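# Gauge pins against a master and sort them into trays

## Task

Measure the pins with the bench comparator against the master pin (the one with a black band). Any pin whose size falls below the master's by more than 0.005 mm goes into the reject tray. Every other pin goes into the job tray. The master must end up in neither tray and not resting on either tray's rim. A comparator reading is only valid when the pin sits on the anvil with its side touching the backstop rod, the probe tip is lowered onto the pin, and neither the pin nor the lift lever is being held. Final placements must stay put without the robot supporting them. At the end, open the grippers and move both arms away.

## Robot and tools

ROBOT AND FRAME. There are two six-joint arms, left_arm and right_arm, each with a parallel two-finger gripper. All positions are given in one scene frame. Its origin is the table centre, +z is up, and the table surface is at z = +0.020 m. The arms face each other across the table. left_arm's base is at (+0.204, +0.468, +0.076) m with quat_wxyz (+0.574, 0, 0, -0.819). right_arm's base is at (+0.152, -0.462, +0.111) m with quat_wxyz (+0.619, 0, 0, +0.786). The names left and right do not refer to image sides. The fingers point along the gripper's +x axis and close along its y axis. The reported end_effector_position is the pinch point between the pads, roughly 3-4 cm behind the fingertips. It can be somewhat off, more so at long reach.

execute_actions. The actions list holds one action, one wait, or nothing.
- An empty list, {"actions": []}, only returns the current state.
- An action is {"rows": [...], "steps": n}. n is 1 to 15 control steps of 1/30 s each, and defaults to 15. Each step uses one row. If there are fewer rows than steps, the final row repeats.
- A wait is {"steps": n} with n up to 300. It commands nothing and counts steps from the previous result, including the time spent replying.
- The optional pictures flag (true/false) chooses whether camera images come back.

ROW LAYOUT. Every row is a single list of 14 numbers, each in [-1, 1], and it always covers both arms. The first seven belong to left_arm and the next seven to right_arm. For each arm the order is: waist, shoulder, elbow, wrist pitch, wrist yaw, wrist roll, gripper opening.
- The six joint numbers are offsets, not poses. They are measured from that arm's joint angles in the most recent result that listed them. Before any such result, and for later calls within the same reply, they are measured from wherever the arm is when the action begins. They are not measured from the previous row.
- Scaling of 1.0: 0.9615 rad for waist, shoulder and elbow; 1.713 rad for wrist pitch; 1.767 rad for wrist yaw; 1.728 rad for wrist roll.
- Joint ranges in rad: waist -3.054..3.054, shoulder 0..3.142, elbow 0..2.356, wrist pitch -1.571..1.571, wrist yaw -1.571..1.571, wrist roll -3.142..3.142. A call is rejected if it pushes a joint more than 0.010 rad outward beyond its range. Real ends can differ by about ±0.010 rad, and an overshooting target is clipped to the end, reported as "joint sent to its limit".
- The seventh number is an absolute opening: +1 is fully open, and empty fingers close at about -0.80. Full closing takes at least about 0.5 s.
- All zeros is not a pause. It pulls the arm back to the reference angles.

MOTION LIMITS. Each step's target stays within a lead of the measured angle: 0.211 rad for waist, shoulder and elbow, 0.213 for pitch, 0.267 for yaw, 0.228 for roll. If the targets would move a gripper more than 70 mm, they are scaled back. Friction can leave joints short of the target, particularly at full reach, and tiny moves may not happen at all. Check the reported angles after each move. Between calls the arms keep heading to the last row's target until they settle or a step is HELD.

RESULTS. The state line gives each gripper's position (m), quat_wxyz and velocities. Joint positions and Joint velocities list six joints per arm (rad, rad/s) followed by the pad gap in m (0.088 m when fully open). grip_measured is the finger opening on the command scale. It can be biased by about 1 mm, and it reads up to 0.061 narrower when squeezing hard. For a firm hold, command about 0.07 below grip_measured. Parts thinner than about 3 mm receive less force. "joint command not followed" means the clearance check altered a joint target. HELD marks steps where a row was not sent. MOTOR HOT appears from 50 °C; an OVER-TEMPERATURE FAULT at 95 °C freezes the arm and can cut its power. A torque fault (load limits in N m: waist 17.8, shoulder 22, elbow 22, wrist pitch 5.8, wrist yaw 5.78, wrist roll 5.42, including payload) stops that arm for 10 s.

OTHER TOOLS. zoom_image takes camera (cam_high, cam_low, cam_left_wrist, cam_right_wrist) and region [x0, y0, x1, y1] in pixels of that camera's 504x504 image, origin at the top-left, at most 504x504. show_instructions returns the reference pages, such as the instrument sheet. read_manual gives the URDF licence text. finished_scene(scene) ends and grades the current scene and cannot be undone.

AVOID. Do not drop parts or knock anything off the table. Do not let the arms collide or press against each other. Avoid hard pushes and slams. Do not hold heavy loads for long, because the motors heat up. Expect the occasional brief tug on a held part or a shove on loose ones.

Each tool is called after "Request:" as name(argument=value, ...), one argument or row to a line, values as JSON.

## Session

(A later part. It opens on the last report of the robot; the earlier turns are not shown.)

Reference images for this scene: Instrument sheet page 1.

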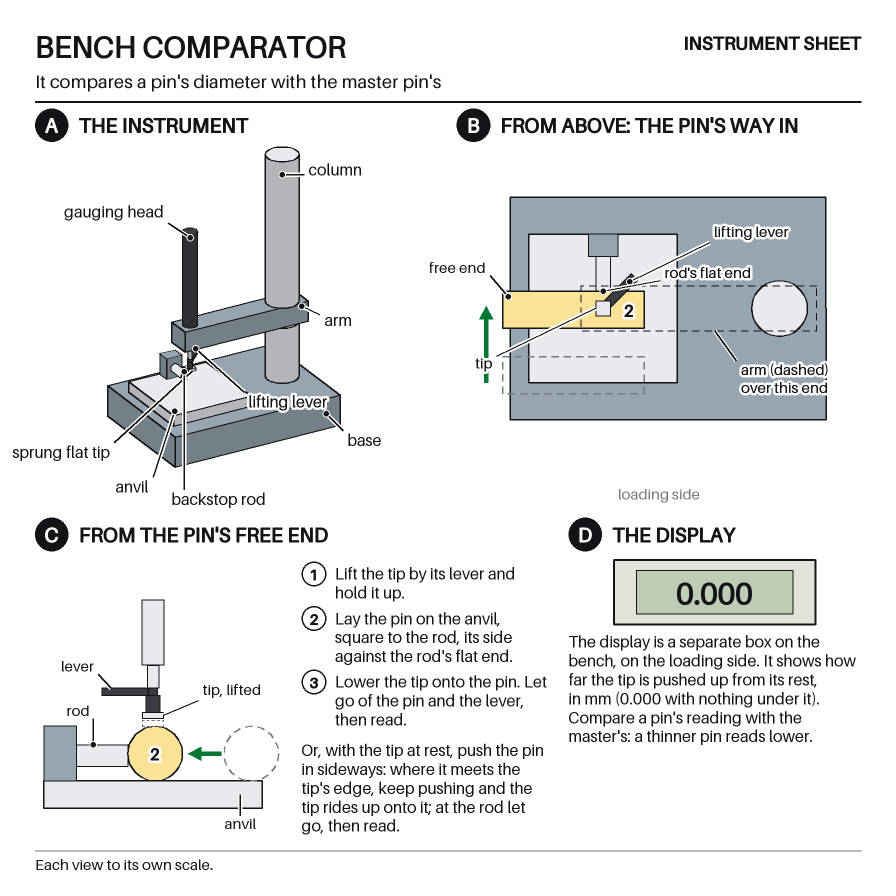

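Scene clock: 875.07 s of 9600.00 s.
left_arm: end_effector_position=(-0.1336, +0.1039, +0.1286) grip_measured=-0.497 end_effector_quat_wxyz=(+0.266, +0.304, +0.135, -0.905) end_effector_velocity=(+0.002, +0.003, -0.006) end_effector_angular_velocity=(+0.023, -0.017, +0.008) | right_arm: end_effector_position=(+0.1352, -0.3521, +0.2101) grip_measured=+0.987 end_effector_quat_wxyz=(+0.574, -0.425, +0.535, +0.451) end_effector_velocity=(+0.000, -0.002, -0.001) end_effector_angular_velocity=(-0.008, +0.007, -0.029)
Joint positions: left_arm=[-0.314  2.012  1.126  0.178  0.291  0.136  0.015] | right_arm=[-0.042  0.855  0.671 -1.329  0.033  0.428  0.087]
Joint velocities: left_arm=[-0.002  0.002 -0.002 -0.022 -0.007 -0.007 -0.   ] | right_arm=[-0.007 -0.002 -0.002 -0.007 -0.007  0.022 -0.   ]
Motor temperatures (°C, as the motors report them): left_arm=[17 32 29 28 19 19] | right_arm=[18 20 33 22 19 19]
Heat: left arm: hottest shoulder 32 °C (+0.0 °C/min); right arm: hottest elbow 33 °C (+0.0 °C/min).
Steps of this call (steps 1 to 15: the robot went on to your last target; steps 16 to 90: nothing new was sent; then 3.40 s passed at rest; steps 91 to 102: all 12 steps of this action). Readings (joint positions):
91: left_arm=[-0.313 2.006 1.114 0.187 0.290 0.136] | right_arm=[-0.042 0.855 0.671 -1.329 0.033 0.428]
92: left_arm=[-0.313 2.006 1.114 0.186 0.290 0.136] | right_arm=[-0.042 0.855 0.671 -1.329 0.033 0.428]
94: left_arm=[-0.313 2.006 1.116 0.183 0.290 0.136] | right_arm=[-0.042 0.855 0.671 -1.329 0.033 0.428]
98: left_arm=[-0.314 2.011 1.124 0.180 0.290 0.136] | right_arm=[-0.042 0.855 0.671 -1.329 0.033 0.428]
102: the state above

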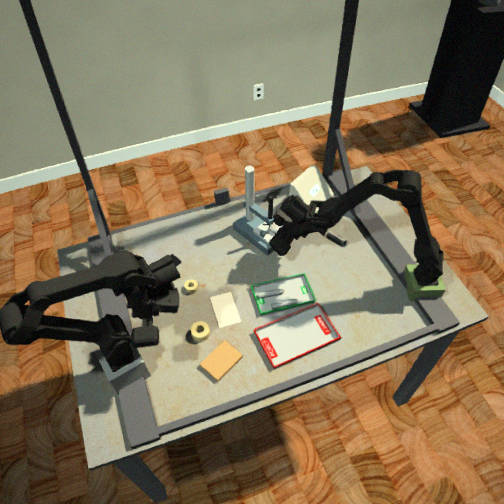

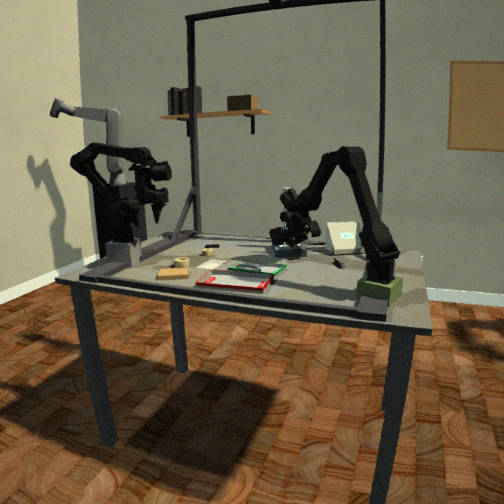

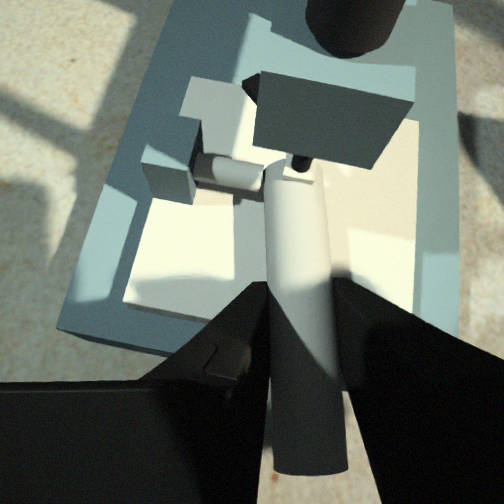

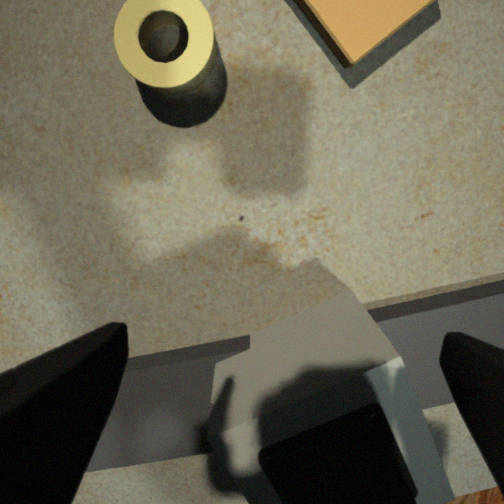

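Request:
execute_actions(
  actions=[
    {"rows":[[0.008,0,0,0,0,0,-0.45,0,0,0,0,0,0,1],[0.006,0,0,0,0,0,-0.25,0,0,0,0,0,0,1],[0.002,0,0,0,0,0,-0.2,0,0,0,0,0,0,1],[0.002,0,0,0,0,0,-0.2,0,0,0,0,0,0,1],[0.002,0,0,0,0,0,-0.2,0,0,0,0,0,0,1],[0.002,-0.06,-0.03,0,0,0,-0.2,0,0,0,0,0,0,1],[0.002,-0.08,-0.07,-0.01,0,0,-0.2,0,0,0,0,0,0,1],[0.002,-0.15,-0.11,-0.03,0,0,-0.2,0,0,0,0,0,0,1],[0.002,-0.17,-0.14,-0.04,0,0,-0.2,0,0,0,0,0,0,1],[0.002,-0.25,-0.168,-0.06,0,0,-0.1,0,0,0,0,0,0,1],[-0.1,-0.282,-0.168,-0.06,-0.03,-0.01,0.1,0,0,0,0,0,0,1],[-0.25,-0.282,-0.168,-0.06,-0.07,-0.03,0.3,0,0,0,0,0,0,1],[-0.4,-0.282,-0.168,-0.06,-0.11,-0.05,0.3,0,0,0,0,0,0,1],[-0.527,-0.282,-0.168,-0.06,-0.143,-0.065,0.3,0,0,0,0,0,0,1]],"steps":15},
  ],
  pictures=false,
)

Request:
execute_actions(
  actions=[
    {"steps":18},
  ],
)

Scene clock: 884.53 s of 9600.00 s.
left_arm: end_effector_position=(-0.1534, +0.1866, +0.1723) grip_measured=+0.211 end_effector_quat_wxyz=(+0.261, +0.316, +0.106, -0.906) end_effector_velocity=(-0.447, +0.556, +0.151) end_effector_angular_velocity=(-0.357, +0.106, -0.935) | right_arm: end_effector_position=(+0.1352, -0.3521, +0.2101) grip_measured=+0.987 end_effector_quat_wxyz=(+0.574, -0.425, +0.535, +0.451) end_effector_velocity=(+0.002, -0.002, -0.000) end_effector_angular_velocity=(-0.006, -0.009, +0.004)
Joint positions: left_arm=[-0.516  1.762  0.986  0.091  0.123  0.066  0.049] | right_arm=[-0.042  0.855  0.671 -1.329  0.033  0.428  0.087]
Joint velocities: left_arm=[-1.839 -0.374 -0.002 -0.007 -0.828 -0.418  0.057] | right_arm=[-0.002 -0.002 -0.002 -0.007  0.007 -0.007 -0.   ]
Motor temperatures (°C, as the motors report them): left_arm=[17 32 29 28 19 19] | right_arm=[18 20 33 22 19 19]
Heat: left arm: hottest shoulder 32 °C (+1.0 °C/min); right arm: hottest elbow 33 °C (+0.0 °C/min).
Steps of this call (steps 1 to 15: the robot went on to your last target; steps 16 to 90: nothing new was sent; then 5.97 s passed at rest; steps 91 to 105: all 15 steps of this action). Readings (joint positions):
91: left_arm=[-0.314 2.012 1.126 0.178 0.291 0.136] | right_arm=[-0.042 0.855 0.671 -1.329 0.033 0.428]
92: left_arm=[-0.314 2.012 1.126 0.178 0.291 0.136] | right_arm=[-0.042 0.855 0.671 -1.329 0.033 0.428]
94: left_arm=[-0.314 2.012 1.126 0.178 0.291 0.136] | right_arm=[-0.042 0.855 0.671 -1.329 0.033 0.428]
98: left_arm=[-0.314 1.968 1.089 0.167 0.291 0.136] | right_arm=[-0.042 0.855 0.671 -1.329 0.033 0.428]
105: the state above

Scene clock: 885.13 s of 9600.00 s.
left_arm: end_effector_position=(-0.2130, +0.2979, +0.1710) grip_measured=+0.298 end_effector_quat_wxyz=(+0.163, +0.335, +0.062, -0.926) end_effector_velocity=(+0.003, +0.001, -0.004) end_effector_angular_velocity=(+0.010, -0.020, +0.008) | right_arm: end_effector_position=(+0.1352, -0.3521, +0.2101) grip_measured=+0.987 end_effector_quat_wxyz=(+0.574, -0.425, +0.535, +0.451) end_effector_velocity=(+0.000, -0.005, -0.001) end_effector_angular_velocity=(-0.023, +0.002, +0.005)
Joint positions: left_arm=[-0.822  1.748  0.974  0.078  0.044  0.028  0.054] | right_arm=[-0.042  0.855  0.671 -1.329  0.033  0.428  0.087]
Joint velocities: left_arm=[-0.002 -0.002 -0.002 -0.022 -0.007 -0.007 -0.   ] | right_arm=[-0.002 -0.002 -0.002 -0.022 -0.007 -0.007  0.   ]
Motor temperatures (°C, as the motors report them): left_arm=[17 32 29 28 19 19] | right_arm=[18 20 33 22 19 19]
Heat: left arm: hottest shoulder 32 °C (+1.0 °C/min); right arm: hottest elbow 33 °C (+0.0 °C/min).
Steps of this call (steps 1 to 18: the robot went on to your last target). Readings (joint positions):
1: left_arm=[-0.577 1.753 0.986 0.090 0.102 0.055] | right_arm=[-0.042 0.855 0.671 -1.329 0.033 0.428]
2: left_arm=[-0.634 1.748 0.986 0.089 0.088 0.048] | right_arm=[-0.042 0.855 0.671 -1.329 0.033 0.428]
4: left_arm=[-0.741 1.748 0.984 0.084 0.069 0.038] | right_arm=[-0.042 0.855 0.671 -1.329 0.033 0.428]
8: left_arm=[-0.826 1.748 0.974 0.078 0.055 0.031] | right_arm=[-0.042 0.855 0.671 -1.329 0.033 0.428]
18: the state above

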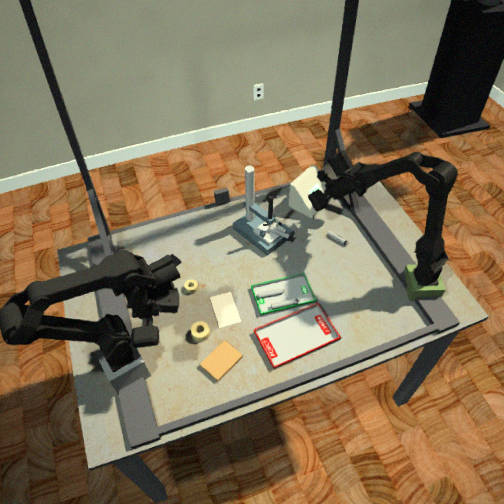

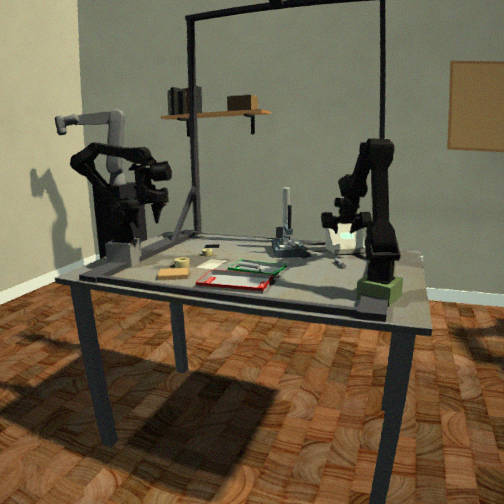

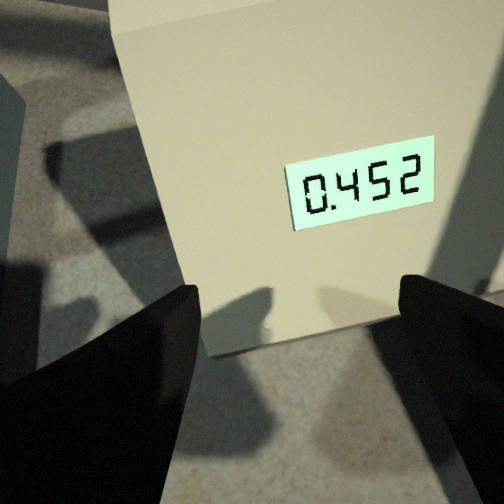

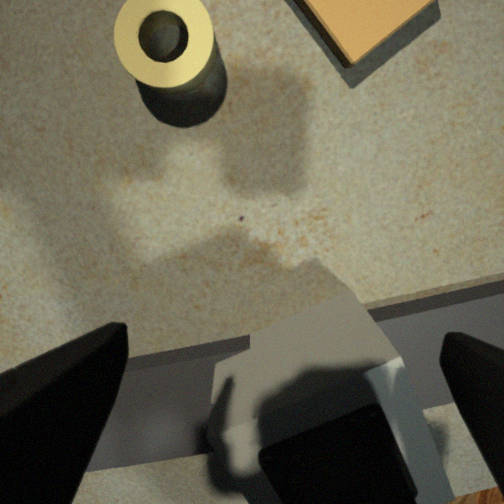

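Request:
execute_actions(
  actions=[
    {"rows":[[0.18,0,0,0,0.05,0.02,0.2,0,0,0,0,0,0,1],[0.36,0,0,0,0.1,0.04,0.1,0,0,0,0,0,0,1],[0.527,0,0,0,0.14,0.063,0,0,0,0,0,0,0,1],[0.527,0,0,0,0.14,0.063,-0.15,0,0,0,0,0,0,1],[0.527,0,0,0,0.14,0.063,-0.15,0,0,0,0,0,0,1],[0.527,0,0,0,0.14,0.063,-0.15,0,0,0,0,0,0,1],[0.527,0,0,0,0.14,0.063,-0.15,0,0,0,0,0,0,1],[0.527,0,0,0,0.14,0.063,-0.15,0,0,0,0,0,0,1],[0.527,0,0,0,0.14,0.063,-0.15,0,0,0,0,0,0,1],[0.527,0.03,0.02,0.01,0.14,0.063,-0.15,0,0,0,0,0,0,1],[0.527,0.08,0.05,0.02,0.14,0.063,-0.15,0,0,0,0,0,0,1],[0.527,0.13,0.08,0.03,0.14,0.063,-0.15,0,0,0,0,0,0,1],[0.527,0.17,0.11,0.04,0.14,0.063,-0.15,0,0,0,0,0,0,1]],"steps":15},
  ],
)

Scene clock: 895.30 s of 9600.00 s.
left_arm: end_effector_position=(-0.1200, +0.1185, +0.1628) grip_measured=-0.145 end_effector_quat_wxyz=(+0.273, +0.293, +0.127, -0.908) end_effector_velocity=(-0.056, -0.050, -0.157) end_effector_angular_velocity=(+0.222, -0.159, -0.028) | right_arm: end_effector_position=(+0.1352, -0.3521, +0.2101) grip_measured=+0.987 end_effector_quat_wxyz=(+0.574, -0.425, +0.535, +0.451) end_effector_velocity=(-0.002, -0.004, -0.002) end_effector_angular_velocity=(-0.016, +0.019, +0.006)
Joint positions: left_arm=[-0.313  1.868  1.058  0.135  0.283  0.131  0.032] | right_arm=[-0.042  0.855  0.671 -1.329  0.033  0.428  0.087]
Joint velocities: left_arm=[-0.027  0.608  0.3    0.037  0.007 -0.007 -0.002] | right_arm=[-0.002 -0.002 -0.007 -0.007 -0.022 -0.007 -0.   ]
Motor temperatures (°C, as the motors report them): left_arm=[17 33 29 27 19 19] | right_arm=[18 20 33 22 19 19]
Heat: left arm: hottest shoulder 33 °C (+3.0 °C/min); right arm: hottest elbow 33 °C (+0.0 °C/min).
Steps of this call (steps 1 to 15: the robot went on to your last target; steps 16 to 90: nothing new was sent; then 6.67 s passed at rest; steps 91 to 105: all 15 steps of this action). Readings (joint positions):
91: left_arm=[-0.807 1.748 0.974 0.078 0.072 0.033] | right_arm=[-0.042 0.855 0.671 -1.329 0.033 0.428]
92: left_arm=[-0.767 1.748 0.974 0.078 0.121 0.050] | right_arm=[-0.042 0.855 0.671 -1.329 0.033 0.428]
94: left_arm=[-0.646 1.748 0.974 0.078 0.205 0.093] | right_arm=[-0.042 0.855 0.671 -1.329 0.033 0.428]
98: left_arm=[-0.416 1.748 0.974 0.078 0.260 0.121] | right_arm=[-0.042 0.855 0.671 -1.329 0.033 0.428]
105: the state above

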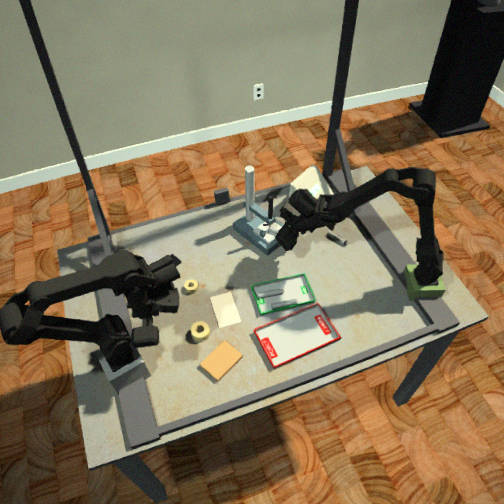

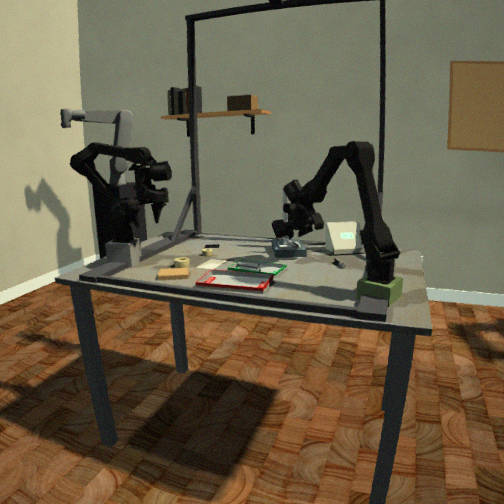

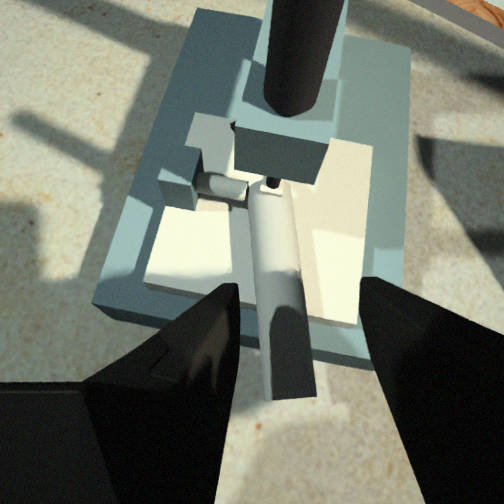

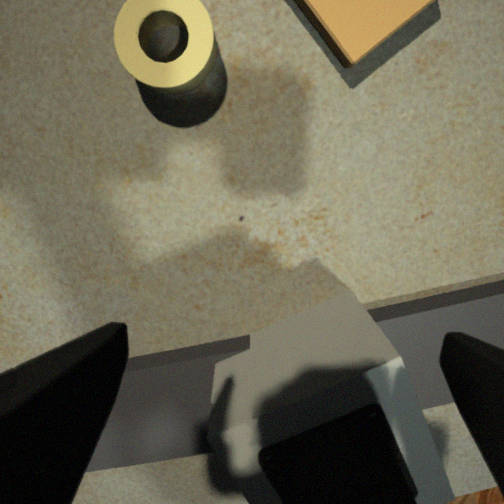

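Request:
execute_actions(
  actions=[
    {"rows":[[0,0.04,0.02,0.01,0,0,-0.15,0,0,0,0,0,0,1],[0,0.08,0.04,0.02,0.003,0.002,-0.15,0,0,0,0,0,0,1],[0,0.11,0.055,0.025,0.004,0.003,-0.15,0,0,0,0,0,0,1],[0,0.135,0.065,0.026,0.004,0.003,-0.15,0,0,0,0,0,0,1],[0,0.15,0.071,0.026,0.004,0.003,-0.15,0,0,0,0,0,0,1],[0,0.158,0.071,0.026,0.004,0.003,-0.15,0,0,0,0,0,0,1]],"steps":15},
  ],
)

Scene clock: 904.43 s of 9600.00 s.
left_arm: end_effector_position=(-0.1324, +0.1035, +0.1292) grip_measured=-0.148 end_effector_quat_wxyz=(+0.268, +0.304, +0.135, -0.904) end_effector_velocity=(+0.002, +0.003, -0.021) end_effector_angular_velocity=(+0.035, -0.026, +0.008) | right_arm: end_effector_position=(+0.1352, -0.3521, +0.2101) grip_measured=+0.987 end_effector_quat_wxyz=(+0.574, -0.425, +0.535, +0.451) end_effector_velocity=(+0.002, -0.002, -0.000) end_effector_angular_velocity=(-0.006, -0.009, +0.004)
Joint positions: left_arm=[-0.313  2.008  1.123  0.18   0.287  0.134  0.032] | right_arm=[-0.042  0.855  0.671 -1.329  0.033  0.428  0.087]
Joint velocities: left_arm=[-0.002  0.042 -0.007  0.007 -0.007 -0.007  0.   ] | right_arm=[-0.002 -0.002 -0.002 -0.007  0.007 -0.007 -0.   ]
Motor temperatures (°C, as the motors report them): left_arm=[17 33 29 28 19 19] | right_arm=[18 20 33 22 19 19]
Heat: left arm: hottest shoulder 33 °C (+3.0 °C/min); right arm: hottest elbow 33 °C (+0.0 °C/min).
Steps of this call (steps 1 to 30: the robot went on to your last target; steps 31 to 90: nothing new was sent; then 5.63 s passed at rest; steps 91 to 105: all 15 steps of this action). Readings (joint positions):
91: left_arm=[-0.313 1.903 1.071 0.144 0.286 0.132] | right_arm=[-0.042 0.855 0.671 -1.329 0.033 0.428]
92: left_arm=[-0.313 1.909 1.073 0.149 0.286 0.132] | right_arm=[-0.042 0.855 0.671 -1.329 0.033 0.428]
94: left_arm=[-0.313 1.936 1.092 0.167 0.286 0.132] | right_arm=[-0.042 0.855 0.671 -1.329 0.033 0.428]
98: left_arm=[-0.313 1.996 1.117 0.175 0.286 0.132] | right_arm=[-0.042 0.855 0.671 -1.329 0.033 0.428]
105: the state above

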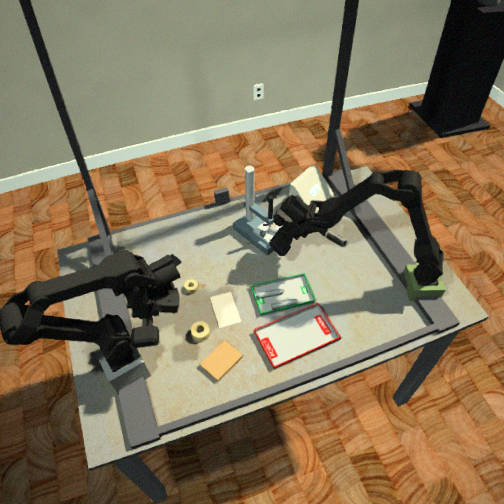

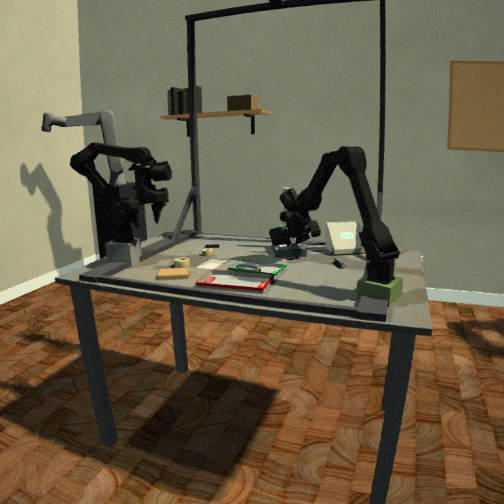

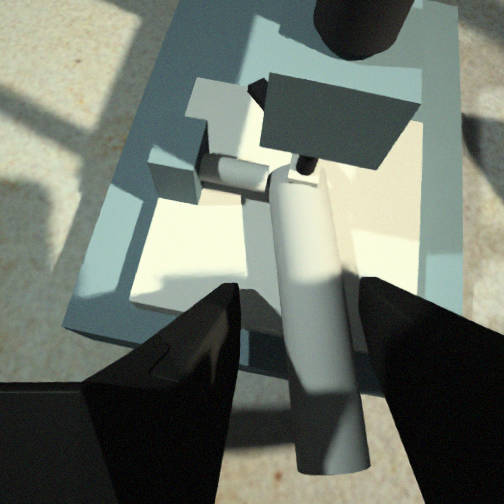

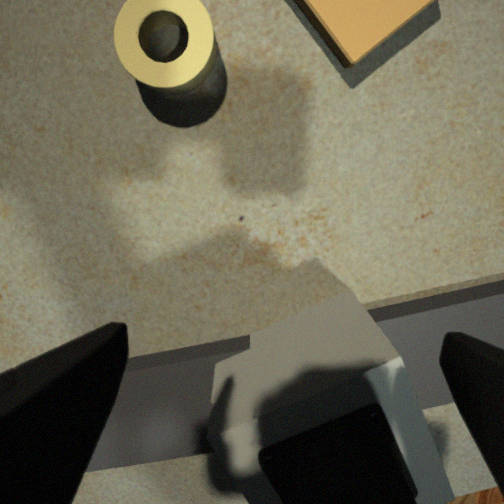

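Request:
execute_actions(
  actions=[
    {"rows":[[0,0.004,0,0,0,0,-0.3,0,0,0,0,0,0,1],[0,0.004,0,0,0,0,-0.45,0,0,0,0,0,0,1],[0,0.004,0,0,0,0,-0.66,0,0,0,0,0,0,1],[0,0.004,0,0,0,0,-0.66,0,0,0,0,0,0,1],[0,0.004,0,0,0,0,-0.66,0,0,0,0,0,0,1],[0,0.004,0,0,0,0,-0.66,0,0,0,0,0,0,1],[0,0.004,0,0,0,0,-0.66,0,0,0,0,0,0,1],[0.008,0.004,0,0,0,0,-0.66,0,0,0,0,0,0,1],[0.012,0.004,0,0,0,0,-0.66,0,0,0,0,0,0,1]],"steps":15},
  ],
)

Scene clock: 911.00 s of 9600.00 s.
left_arm: end_effector_position=(-0.1329, +0.1042, +0.1290) grip_measured=-0.501 end_effector_quat_wxyz=(+0.266, +0.304, +0.135, -0.905) end_effector_velocity=(-0.001, +0.003, -0.003) end_effector_angular_velocity=(+0.012, -0.008, +0.003) | right_arm: end_effector_position=(+0.1352, -0.3521, +0.2101) grip_measured=+0.987 end_effector_quat_wxyz=(+0.574, -0.425, +0.535, +0.451) end_effector_velocity=(-0.004, -0.001, -0.001) end_effector_angular_velocity=(+0.003, +0.023, -0.004)
Joint positions: left_arm=[-0.313  2.008  1.123  0.179  0.291  0.134  0.014] | right_arm=[-0.042  0.855  0.671 -1.329  0.033  0.428  0.087]
Joint velocities: left_arm=[-0.007  0.002 -0.002 -0.007 -0.007 -0.007  0.   ] | right_arm=[ 0.002 -0.007 -0.007  0.007 -0.022  0.007  0.   ]
Motor temperatures (°C, as the motors report them): left_arm=[17 33 29 27 19 19] | right_arm=[18 20 33 22 19 19]
Heat: left arm: hottest shoulder 33 °C (+3.0 °C/min); right arm: hottest elbow 33 °C (+0.0 °C/min).
Steps of this call (steps 1 to 15: the robot went on to your last target; steps 16 to 90: nothing new was sent; then 3.07 s passed at rest; steps 91 to 105: all 15 steps of this action). Readings (joint positions):
91: left_arm=[-0.313 2.008 1.123 0.180 0.287 0.134] | right_arm=[-0.042 0.855 0.671 -1.329 0.033 0.428]
92: left_arm=[-0.313 2.008 1.123 0.180 0.287 0.134] | right_arm=[-0.042 0.855 0.671 -1.329 0.033 0.428]
94: left_arm=[-0.313 2.008 1.123 0.180 0.289 0.134] | right_arm=[-0.042 0.855 0.671 -1.329 0.033 0.428]
98: left_arm=[-0.313 2.008 1.123 0.179 0.291 0.134] | right_arm=[-0.042 0.855 0.671 -1.329 0.033 0.428]
105: the state above

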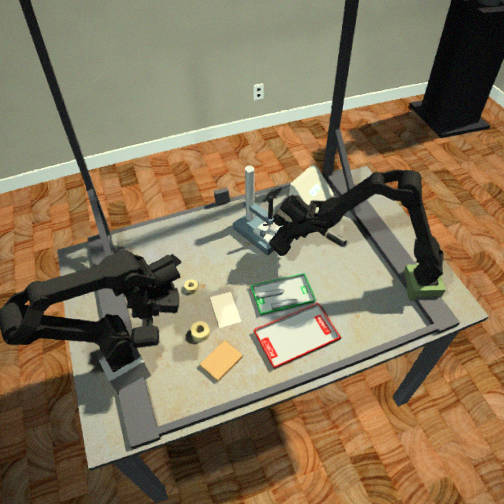

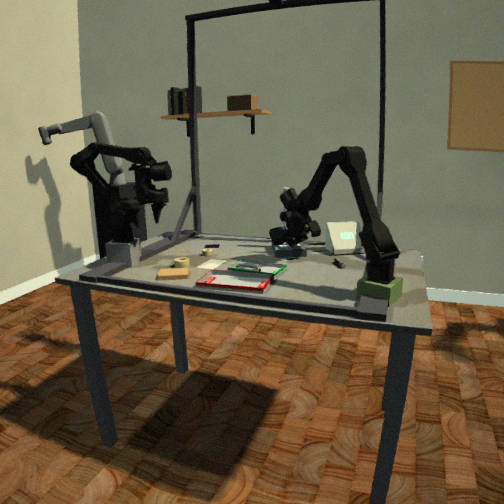

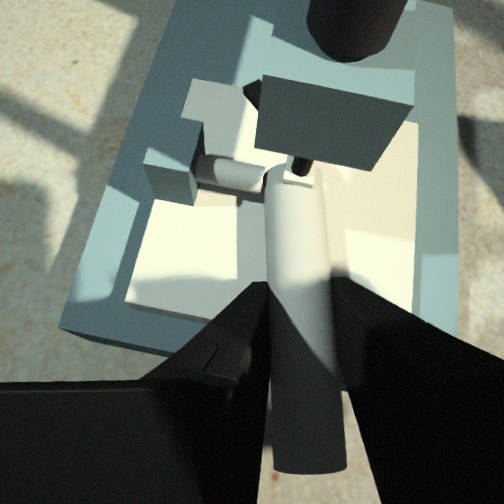

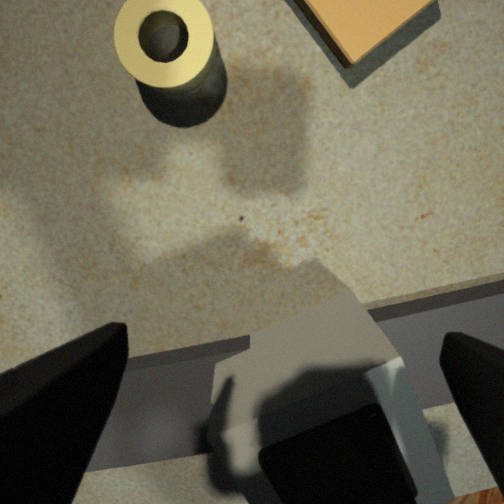

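Request:
execute_actions(
  actions=[
    {"rows":[[0.004,0,0,0,0,0,-0.45,0,0,0,0,0,0,1],[0.004,0,0,0,0,0,-0.3,0,0,0,0,0,0,1],[0.002,0,0,0,0,0,-0.15,0,0,0,0,0,0,1],[0.002,0,0,0,0,0,-0.15,0,0,0,0,0,0,1],[0.002,0,0,0,0,0,-0.15,0,0,0,0,0,0,1],[0.002,0,0,0,0,0,-0.15,0,0,0,0,0,0,1],[0.002,-0.04,-0.02,0,0,0,-0.15,0,0,0,0,0,0,1],[0.002,-0.08,-0.05,-0.01,0,0,-0.15,0,0,0,0,0,0,1],[0.002,-0.14,-0.09,-0.03,0,0,-0.15,0,0,0,0,0,0,1],[0.002,-0.2,-0.13,-0.04,0,0,-0.15,0,0,0,0,0,0,1],[0.002,-0.25,-0.16,-0.06,0,0,-0.15,0,0,0,0,0,0,1],[0.002,-0.28,-0.165,-0.06,0,0,-0.15,0,0,0,0,0,0,1]],"steps":15},
  ],
)

Scene clock: 916.07 s of 9600.00 s.
left_arm: end_effector_position=(-0.1061, +0.1384, +0.1750) grip_measured=-0.154 end_effector_quat_wxyz=(+0.268, +0.296, +0.130, -0.908) end_effector_velocity=(-0.002, -0.002, +0.214) end_effector_angular_velocity=(-0.393, +0.306, +0.008) | right_arm: end_effector_position=(+0.1352, -0.3521, +0.2101) grip_measured=+0.987 end_effector_quat_wxyz=(+0.574, -0.425, +0.535, +0.451) end_effector_velocity=(+0.002, -0.002, -0.001) end_effector_angular_velocity=(-0.011, -0.010, +0.004)
Joint positions: left_arm=[-0.313  1.763  0.985  0.092  0.291  0.134  0.031] | right_arm=[-0.042  0.855  0.671 -1.329  0.033  0.428  0.087]
Joint velocities: left_arm=[-0.002 -0.496 -0.002  0.007 -0.007 -0.007  0.001] | right_arm=[-0.002  0.002 -0.002 -0.007  0.007 -0.007 -0.   ]
Motor temperatures (°C, as the motors report them): left_arm=[17 33 29 27 19 19] | right_arm=[18 20 33 22 19 19]
Heat: left arm: hottest shoulder 33 °C (+2.0 °C/min); right arm: hottest elbow 33 °C (+0.0 °C/min).
Steps of this call (steps 1 to 15: the robot went on to your last target; steps 16 to 90: nothing new was sent; then 1.57 s passed at rest; steps 91 to 105: all 15 steps of this action). Readings (joint positions):
91: left_arm=[-0.313 2.008 1.123 0.179 0.292 0.134] | right_arm=[-0.042 0.855 0.671 -1.329 0.033 0.428]
92: left_arm=[-0.313 2.008 1.123 0.179 0.292 0.134] | right_arm=[-0.042 0.855 0.671 -1.329 0.033 0.428]
94: left_arm=[-0.313 2.008 1.123 0.179 0.292 0.134] | right_arm=[-0.042 0.855 0.671 -1.329 0.033 0.428]
98: left_arm=[-0.313 1.994 1.113 0.178 0.292 0.134] | right_arm=[-0.042 0.855 0.671 -1.329 0.033 0.428]
105: the state above

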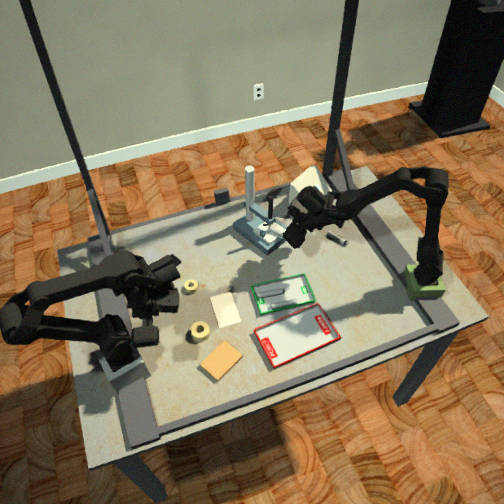

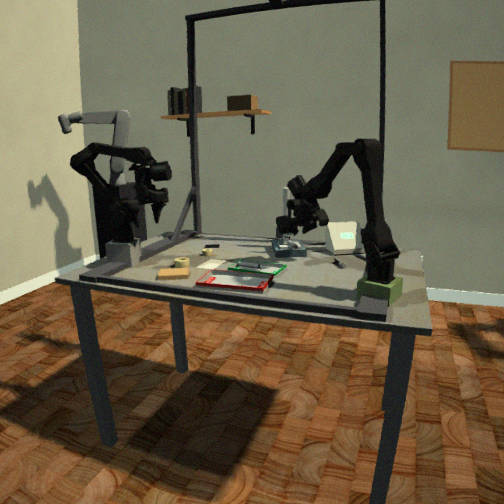

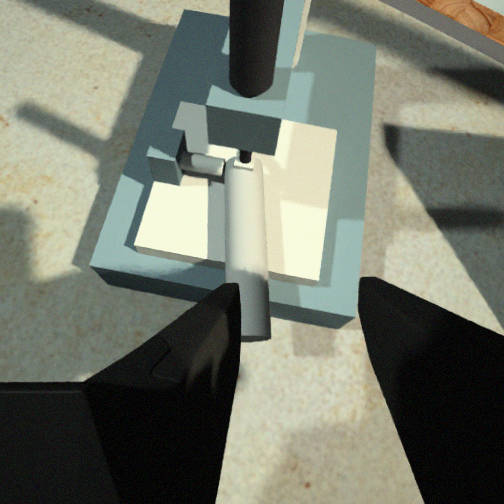

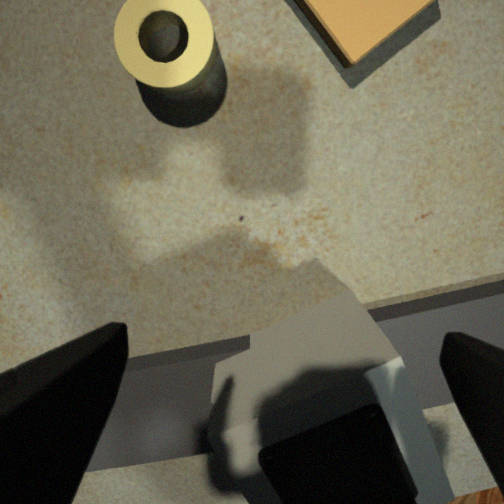

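Read the display.

Request:
execute_actions(
  actions=[
    {"rows":[[-0.1,-0.02,-0.01,0,-0.03,-0.01,0,0,0,0,0,0,0,1],[-0.25,-0.02,-0.01,-0.01,-0.07,-0.03,0.2,0,0,0,0,0,0,1],[-0.4,-0.02,-0.01,-0.01,-0.11,-0.05,0.3,0,0,0,0,0,0,1],[-0.527,-0.02,-0.01,-0.01,-0.143,-0.063,0.3,0,0,0,0,0,0,1]],"steps":15},
  ],
)

Scene clock: 920.17 s of 9600.00 s.
left_arm: end_effector_position=(-0.2129, +0.2986, +0.1739) grip_measured=+0.296 end_effector_quat_wxyz=(+0.161, +0.332, +0.061, -0.927) end_effector_velocity=(+0.013, -0.028, -0.001) end_effector_angular_velocity=(-0.020, -0.017, +0.111) | right_arm: end_effector_position=(+0.1352, -0.3521, +0.2101) grip_measured=+0.987 end_effector_quat_wxyz=(+0.574, -0.425, +0.535, +0.451) end_effector_velocity=(+0.002, -0.002, -0.000) end_effector_angular_velocity=(-0.006, -0.009, +0.004)
Joint positions: left_arm=[-0.822  1.739  0.972  0.077  0.046  0.031  0.053] | right_arm=[-0.042  0.855  0.671 -1.329  0.033  0.428  0.087]
Joint velocities: left_arm=[ 0.046 -0.002 -0.002 -0.007 -0.066 -0.022  0.001] | right_arm=[-0.002 -0.002 -0.002 -0.007  0.007 -0.007 -0.   ]
Motor temperatures (°C, as the motors report them): left_arm=[17 33 29 27 19 19] | right_arm=[18 20 33 22 19 19]
Heat: left arm: hottest shoulder 33 °C (+2.0 °C/min); right arm: hottest elbow 33 °C (+0.0 °C/min).
Steps of this call (steps 1 to 30: the robot went on to your last target; steps 31 to 90: nothing new was sent; then 0.60 s passed at rest; steps 91 to 105: all 15 steps of this action). Readings (joint positions):
91: left_arm=[-0.322 1.739 0.972 0.078 0.273 0.132] | right_arm=[-0.042 0.855 0.671 -1.329 0.033 0.428]
92: left_arm=[-0.351 1.739 0.972 0.079 0.239 0.121] | right_arm=[-0.042 0.855 0.671 -1.329 0.033 0.428]
94: left_arm=[-0.461 1.739 0.972 0.079 0.152 0.079] | right_arm=[-0.042 0.855 0.671 -1.329 0.033 0.428]
98: left_arm=[-0.698 1.739 0.972 0.079 0.073 0.042] | right_arm=[-0.042 0.855 0.671 -1.329 0.033 0.428]
105: the state above

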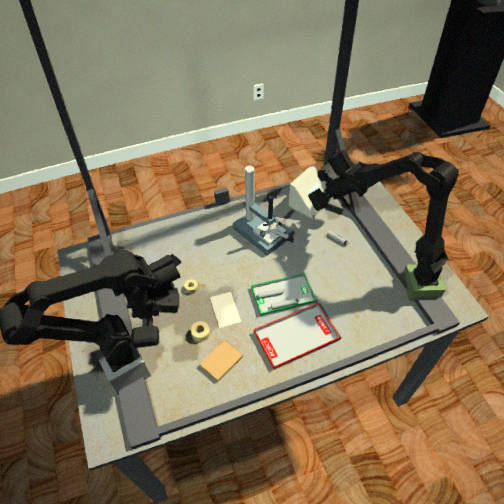

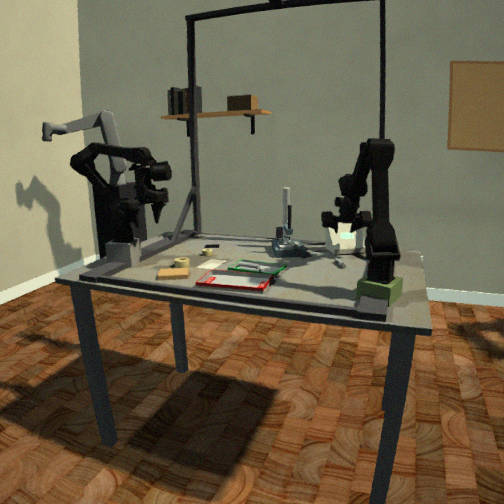

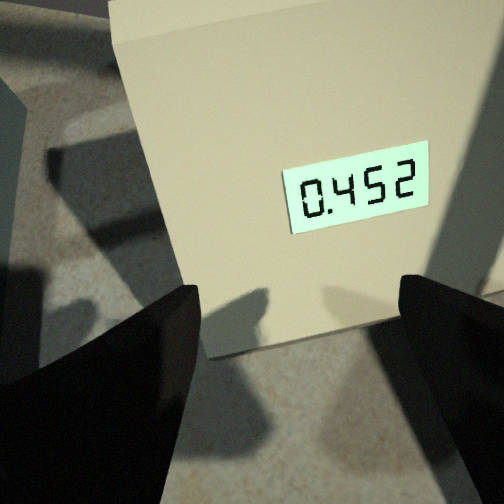

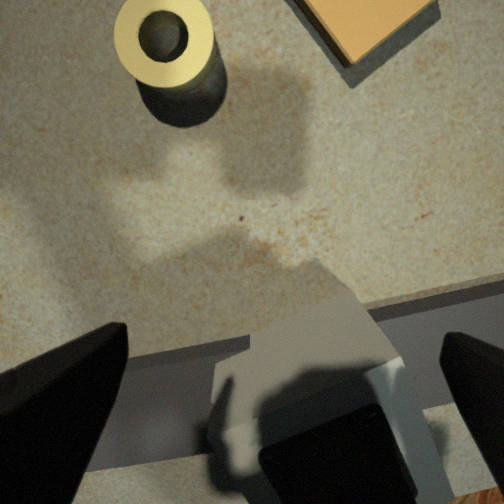

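Request:
execute_actions(
  actions=[
    {"rows":[[0.18,0,0,0,0.05,0.02,0.2,0,0,0,0,0,0,1],[0.36,0,0,0,0.1,0.04,0.1,0,0,0,0,0,0,1],[0.53,0,0,0,0.14,0.061,0,0,0,0,0,0,0,1],[0.53,0,0,0,0.14,0.061,-0.1,0,0,0,0,0,0,1],[0.53,0,0,0,0.14,0.061,-0.1,0,0,0,0,0,0,1],[0.53,0,0,0,0.14,0.061,-0.1,0,0,0,0,0,0,1],[0.53,0,0,0,0.14,0.061,-0.1,0,0,0,0,0,0,1],[0.53,0,0,0,0.14,0.061,-0.1,0,0,0,0,0,0,1],[0.53,0,0,0,0.14,0.061,-0.1,0,0,0,0,0,0,1],[0.53,0.03,0.02,0.01,0.14,0.061,-0.1,0,0,0,0,0,0,1],[0.53,0.08,0.05,0.02,0.14,0.061,-0.1,0,0,0,0,0,0,1],[0.53,0.13,0.08,0.03,0.14,0.061,-0.1,0,0,0,0,0,0,1],[0.53,0.17,0.11,0.04,0.14,0.061,-0.1,0,0,0,0,0,0,1]],"steps":15},
  ],
  pictures=false,
)

Request:
execute_actions(
  actions=[
    {"steps":10},
  ],
)

Scene clock: 928.10 s of 9600.00 s.
left_arm: end_effector_position=(-0.1191, +0.1185, +0.1656) grip_measured=-0.095 end_effector_quat_wxyz=(+0.273, +0.290, +0.127, -0.908) end_effector_velocity=(-0.060, -0.052, -0.148) end_effector_angular_velocity=(+0.191, -0.137, -0.048) | right_arm: end_effector_position=(+0.1352, -0.3521, +0.2101) grip_measured=+0.987 end_effector_quat_wxyz=(+0.574, -0.425, +0.535, +0.451) end_effector_velocity=(+0.000, -0.004, +0.001) end_effector_angular_velocity=(-0.018, +0.003, +0.005)
Joint positions: left_arm=[-0.31   1.86   1.056  0.134  0.286  0.131  0.034] | right_arm=[-0.042  0.855  0.671 -1.329  0.033  0.428  0.087]
Joint velocities: left_arm=[-0.027  0.598  0.295  0.066  0.022  0.007 -0.002] | right_arm=[-0.002 -0.002  0.002 -0.022 -0.007 -0.007 -0.   ]
Motor temperatures (°C, as the motors report them): left_arm=[17 33 29 27 19 19] | right_arm=[18 20 33 22 19 19]
Heat: left arm: hottest shoulder 33 °C (+1.0 °C/min); right arm: hottest elbow 33 °C (+0.0 °C/min).
Steps of this call (steps 1 to 15: the robot went on to your last target; steps 16 to 90: nothing new was sent; then 4.43 s passed at rest; steps 91 to 105: all 15 steps of this action). Readings (joint positions):
91: left_arm=[-0.804 1.739 0.972 0.077 0.076 0.036] | right_arm=[-0.042 0.855 0.671 -1.329 0.033 0.428]
92: left_arm=[-0.763 1.739 0.972 0.077 0.122 0.052] | right_arm=[-0.042 0.855 0.671 -1.329 0.033 0.428]
94: left_arm=[-0.643 1.739 0.972 0.077 0.207 0.094] | right_arm=[-0.042 0.855 0.671 -1.329 0.033 0.428]
98: left_arm=[-0.413 1.739 0.972 0.077 0.263 0.121] | right_arm=[-0.042 0.855 0.671 -1.329 0.033 0.428]
105: the state above

Scene clock: 928.43 s of 9600.00 s.
left_arm: end_effector_position=(-0.1223, +0.1156, +0.1563) grip_measured=-0.098 end_effector_quat_wxyz=(+0.271, +0.295, +0.130, -0.907) end_effector_velocity=(-0.002, -0.002, +0.002) end_effector_angular_velocity=(-0.010, -0.005, -0.001) | right_arm: end_effector_position=(+0.1352, -0.3521, +0.2101) grip_measured=+0.987 end_effector_quat_wxyz=(+0.574, -0.425, +0.535, +0.451) end_effector_velocity=(-0.000, -0.002, -0.001) end_effector_angular_velocity=(-0.008, +0.006, -0.009)
Joint positions: left_arm=[-0.311  1.895  1.069  0.143  0.288  0.131  0.034] | right_arm=[-0.042  0.855  0.671 -1.329  0.033  0.428  0.087]
Joint velocities: left_arm=[-0.002  0.002  0.012 -0.007 -0.007  0.007  0.   ] | right_arm=[-0.002 -0.002 -0.002 -0.007 -0.007  0.007 -0.   ]
Motor temperatures (°C, as the motors report them): left_arm=[17 33 29 27 19 19] | right_arm=[18 20 33 22 19 19]
Heat: left arm: hottest shoulder 33 °C (+1.0 °C/min); right arm: hottest elbow 33 °C (+0.0 °C/min).
Steps of this call (steps 1 to 10: the robot went on to your last target). Readings (joint positions):
1: left_arm=[-0.311 1.875 1.061 0.134 0.286 0.131] | right_arm=[-0.042 0.855 0.671 -1.329 0.033 0.428]
2: left_arm=[-0.311 1.884 1.061 0.135 0.287 0.131] | right_arm=[-0.042 0.855 0.671 -1.329 0.033 0.428]
4: left_arm=[-0.311 1.894 1.061 0.137 0.287 0.131] | right_arm=[-0.042 0.855 0.671 -1.329 0.033 0.428]
8: left_arm=[-0.311 1.895 1.067 0.143 0.288 0.131] | right_arm=[-0.042 0.855 0.671 -1.329 0.033 0.428]
10: the state above

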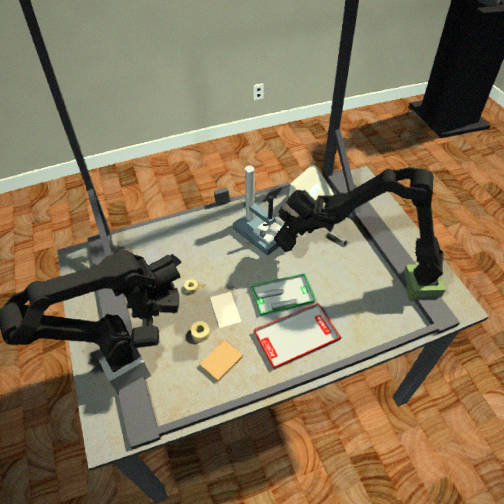

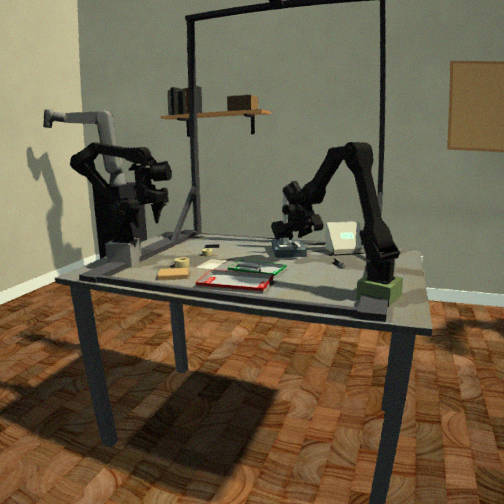

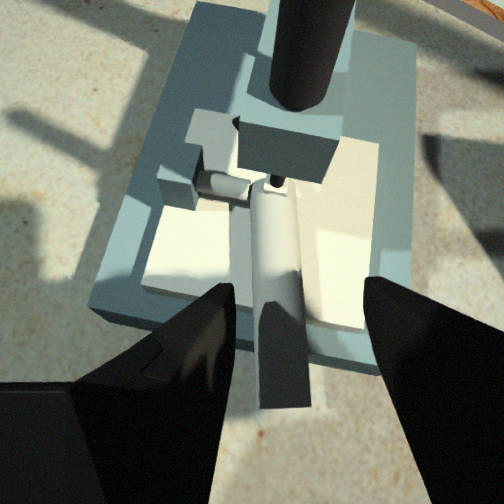

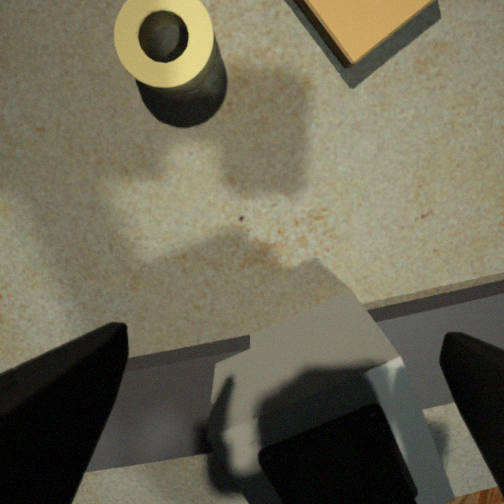

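Less skewed now; good. Descend and grip.

Request:
execute_actions(
  actions=[
    {"rows":[[0,0.04,0.02,0.012,0,0,-0.1,0,0,0,0,0,0,1],[0,0.08,0.04,0.025,0.002,0.002,-0.1,0,0,0,0,0,0,1],[0,0.11,0.055,0.025,0.002,0.002,-0.1,0,0,0,0,0,0,1],[0,0.125,0.058,0.022,0.002,0.002,-0.1,0,0,0,0,0,0,1],[0,0.125,0.058,0.022,0.002,0.002,-0.1,0,0,0,0,0,0,1],[0,0.125,0.058,0.022,0.002,0.002,-0.1,0,0,0,0,0,0,1],[0,0.125,0.058,0.022,0.002,0.002,-0.1,0,0,0,0,0,0,1],[0,0.125,0.058,0.022,0.002,0.002,-0.1,0,0,0,0,0,0,1],[0,0.125,0.058,0.022,0.002,0.002,-0.35,0,0,0,0,0,0,1],[0,0.125,0.058,0.022,0.002,0.002,-0.5,0,0,0,0,0,0,1],[0,0.125,0.058,0.022,0.002,0.002,-0.66,0,0,0,0,0,0,1]],"steps":15},
  ],
)

Scene clock: 936.13 s of 9600.00 s.
left_arm: end_effector_position=(-0.1326, +0.1037, +0.1316) grip_measured=-0.515 end_effector_quat_wxyz=(+0.267, +0.301, +0.135, -0.906) end_effector_velocity=(+0.002, +0.003, -0.005) end_effector_angular_velocity=(+0.006, -0.017, -0.001) | right_arm: end_effector_position=(+0.1352, -0.3521, +0.2101) grip_measured=+0.987 end_effector_quat_wxyz=(+0.574, -0.425, +0.535, +0.451) end_effector_velocity=(+0.001, -0.002, -0.000) end_effector_angular_velocity=(-0.006, -0.008, -0.005)
Joint positions: left_arm=[-0.312  2.003  1.121  0.181  0.293  0.133  0.014] | right_arm=[-0.042  0.855  0.671 -1.329  0.033  0.428  0.087]
Joint velocities: left_arm=[-0.002  0.002 -0.007 -0.007 -0.007  0.007  0.018] | right_arm=[ 0.002 -0.002 -0.002 -0.007  0.007  0.007 -0.001]
Motor temperatures (°C, as the motors report them): left_arm=[17 33 30 27 19 19] | right_arm=[18 20 33 22 19 19]
Heat: left arm: hottest shoulder 33 °C (+1.0 °C/min); right arm: hottest elbow 33 °C (+0.0 °C/min).
Steps of this call (steps 1 to 30: the robot went on to your last target; steps 31 to 90: nothing new was sent; then 4.20 s passed at rest; steps 91 to 105: all 15 steps of this action). Readings (joint positions):
91: left_arm=[-0.311 1.899 1.071 0.146 0.288 0.131] | right_arm=[-0.042 0.855 0.671 -1.329 0.033 0.428]
92: left_arm=[-0.311 1.911 1.077 0.156 0.288 0.131] | right_arm=[-0.042 0.855 0.671 -1.329 0.033 0.428]
94: left_arm=[-0.311 1.950 1.103 0.176 0.288 0.131] | right_arm=[-0.042 0.855 0.671 -1.329 0.033 0.428]
98: left_arm=[-0.311 2.001 1.116 0.180 0.288 0.132] | right_arm=[-0.042 0.855 0.671 -1.329 0.033 0.428]
105: the state above

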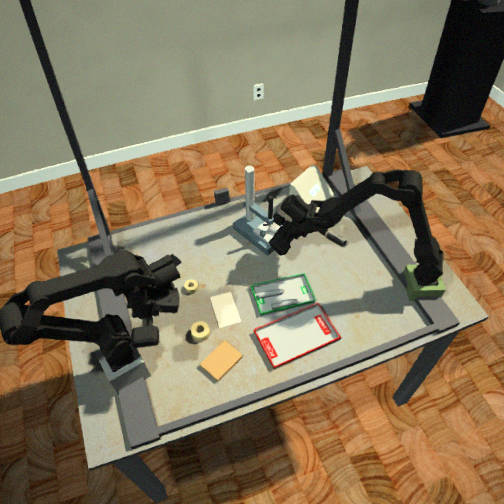

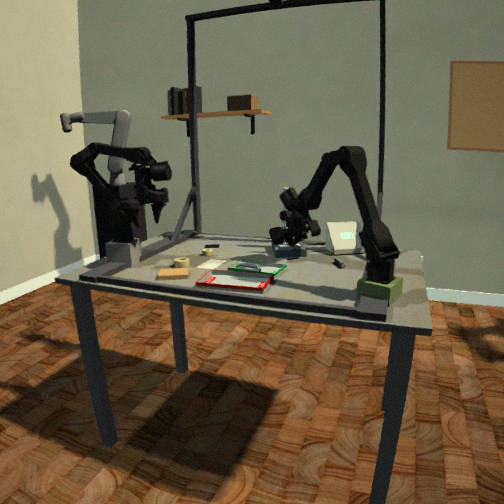

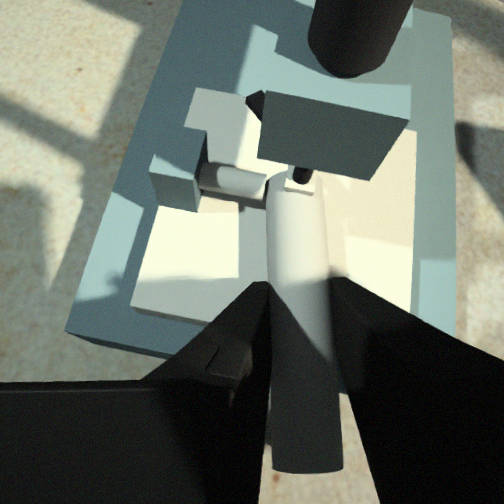

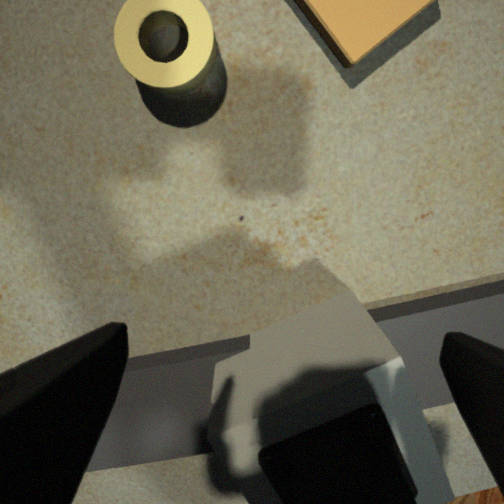

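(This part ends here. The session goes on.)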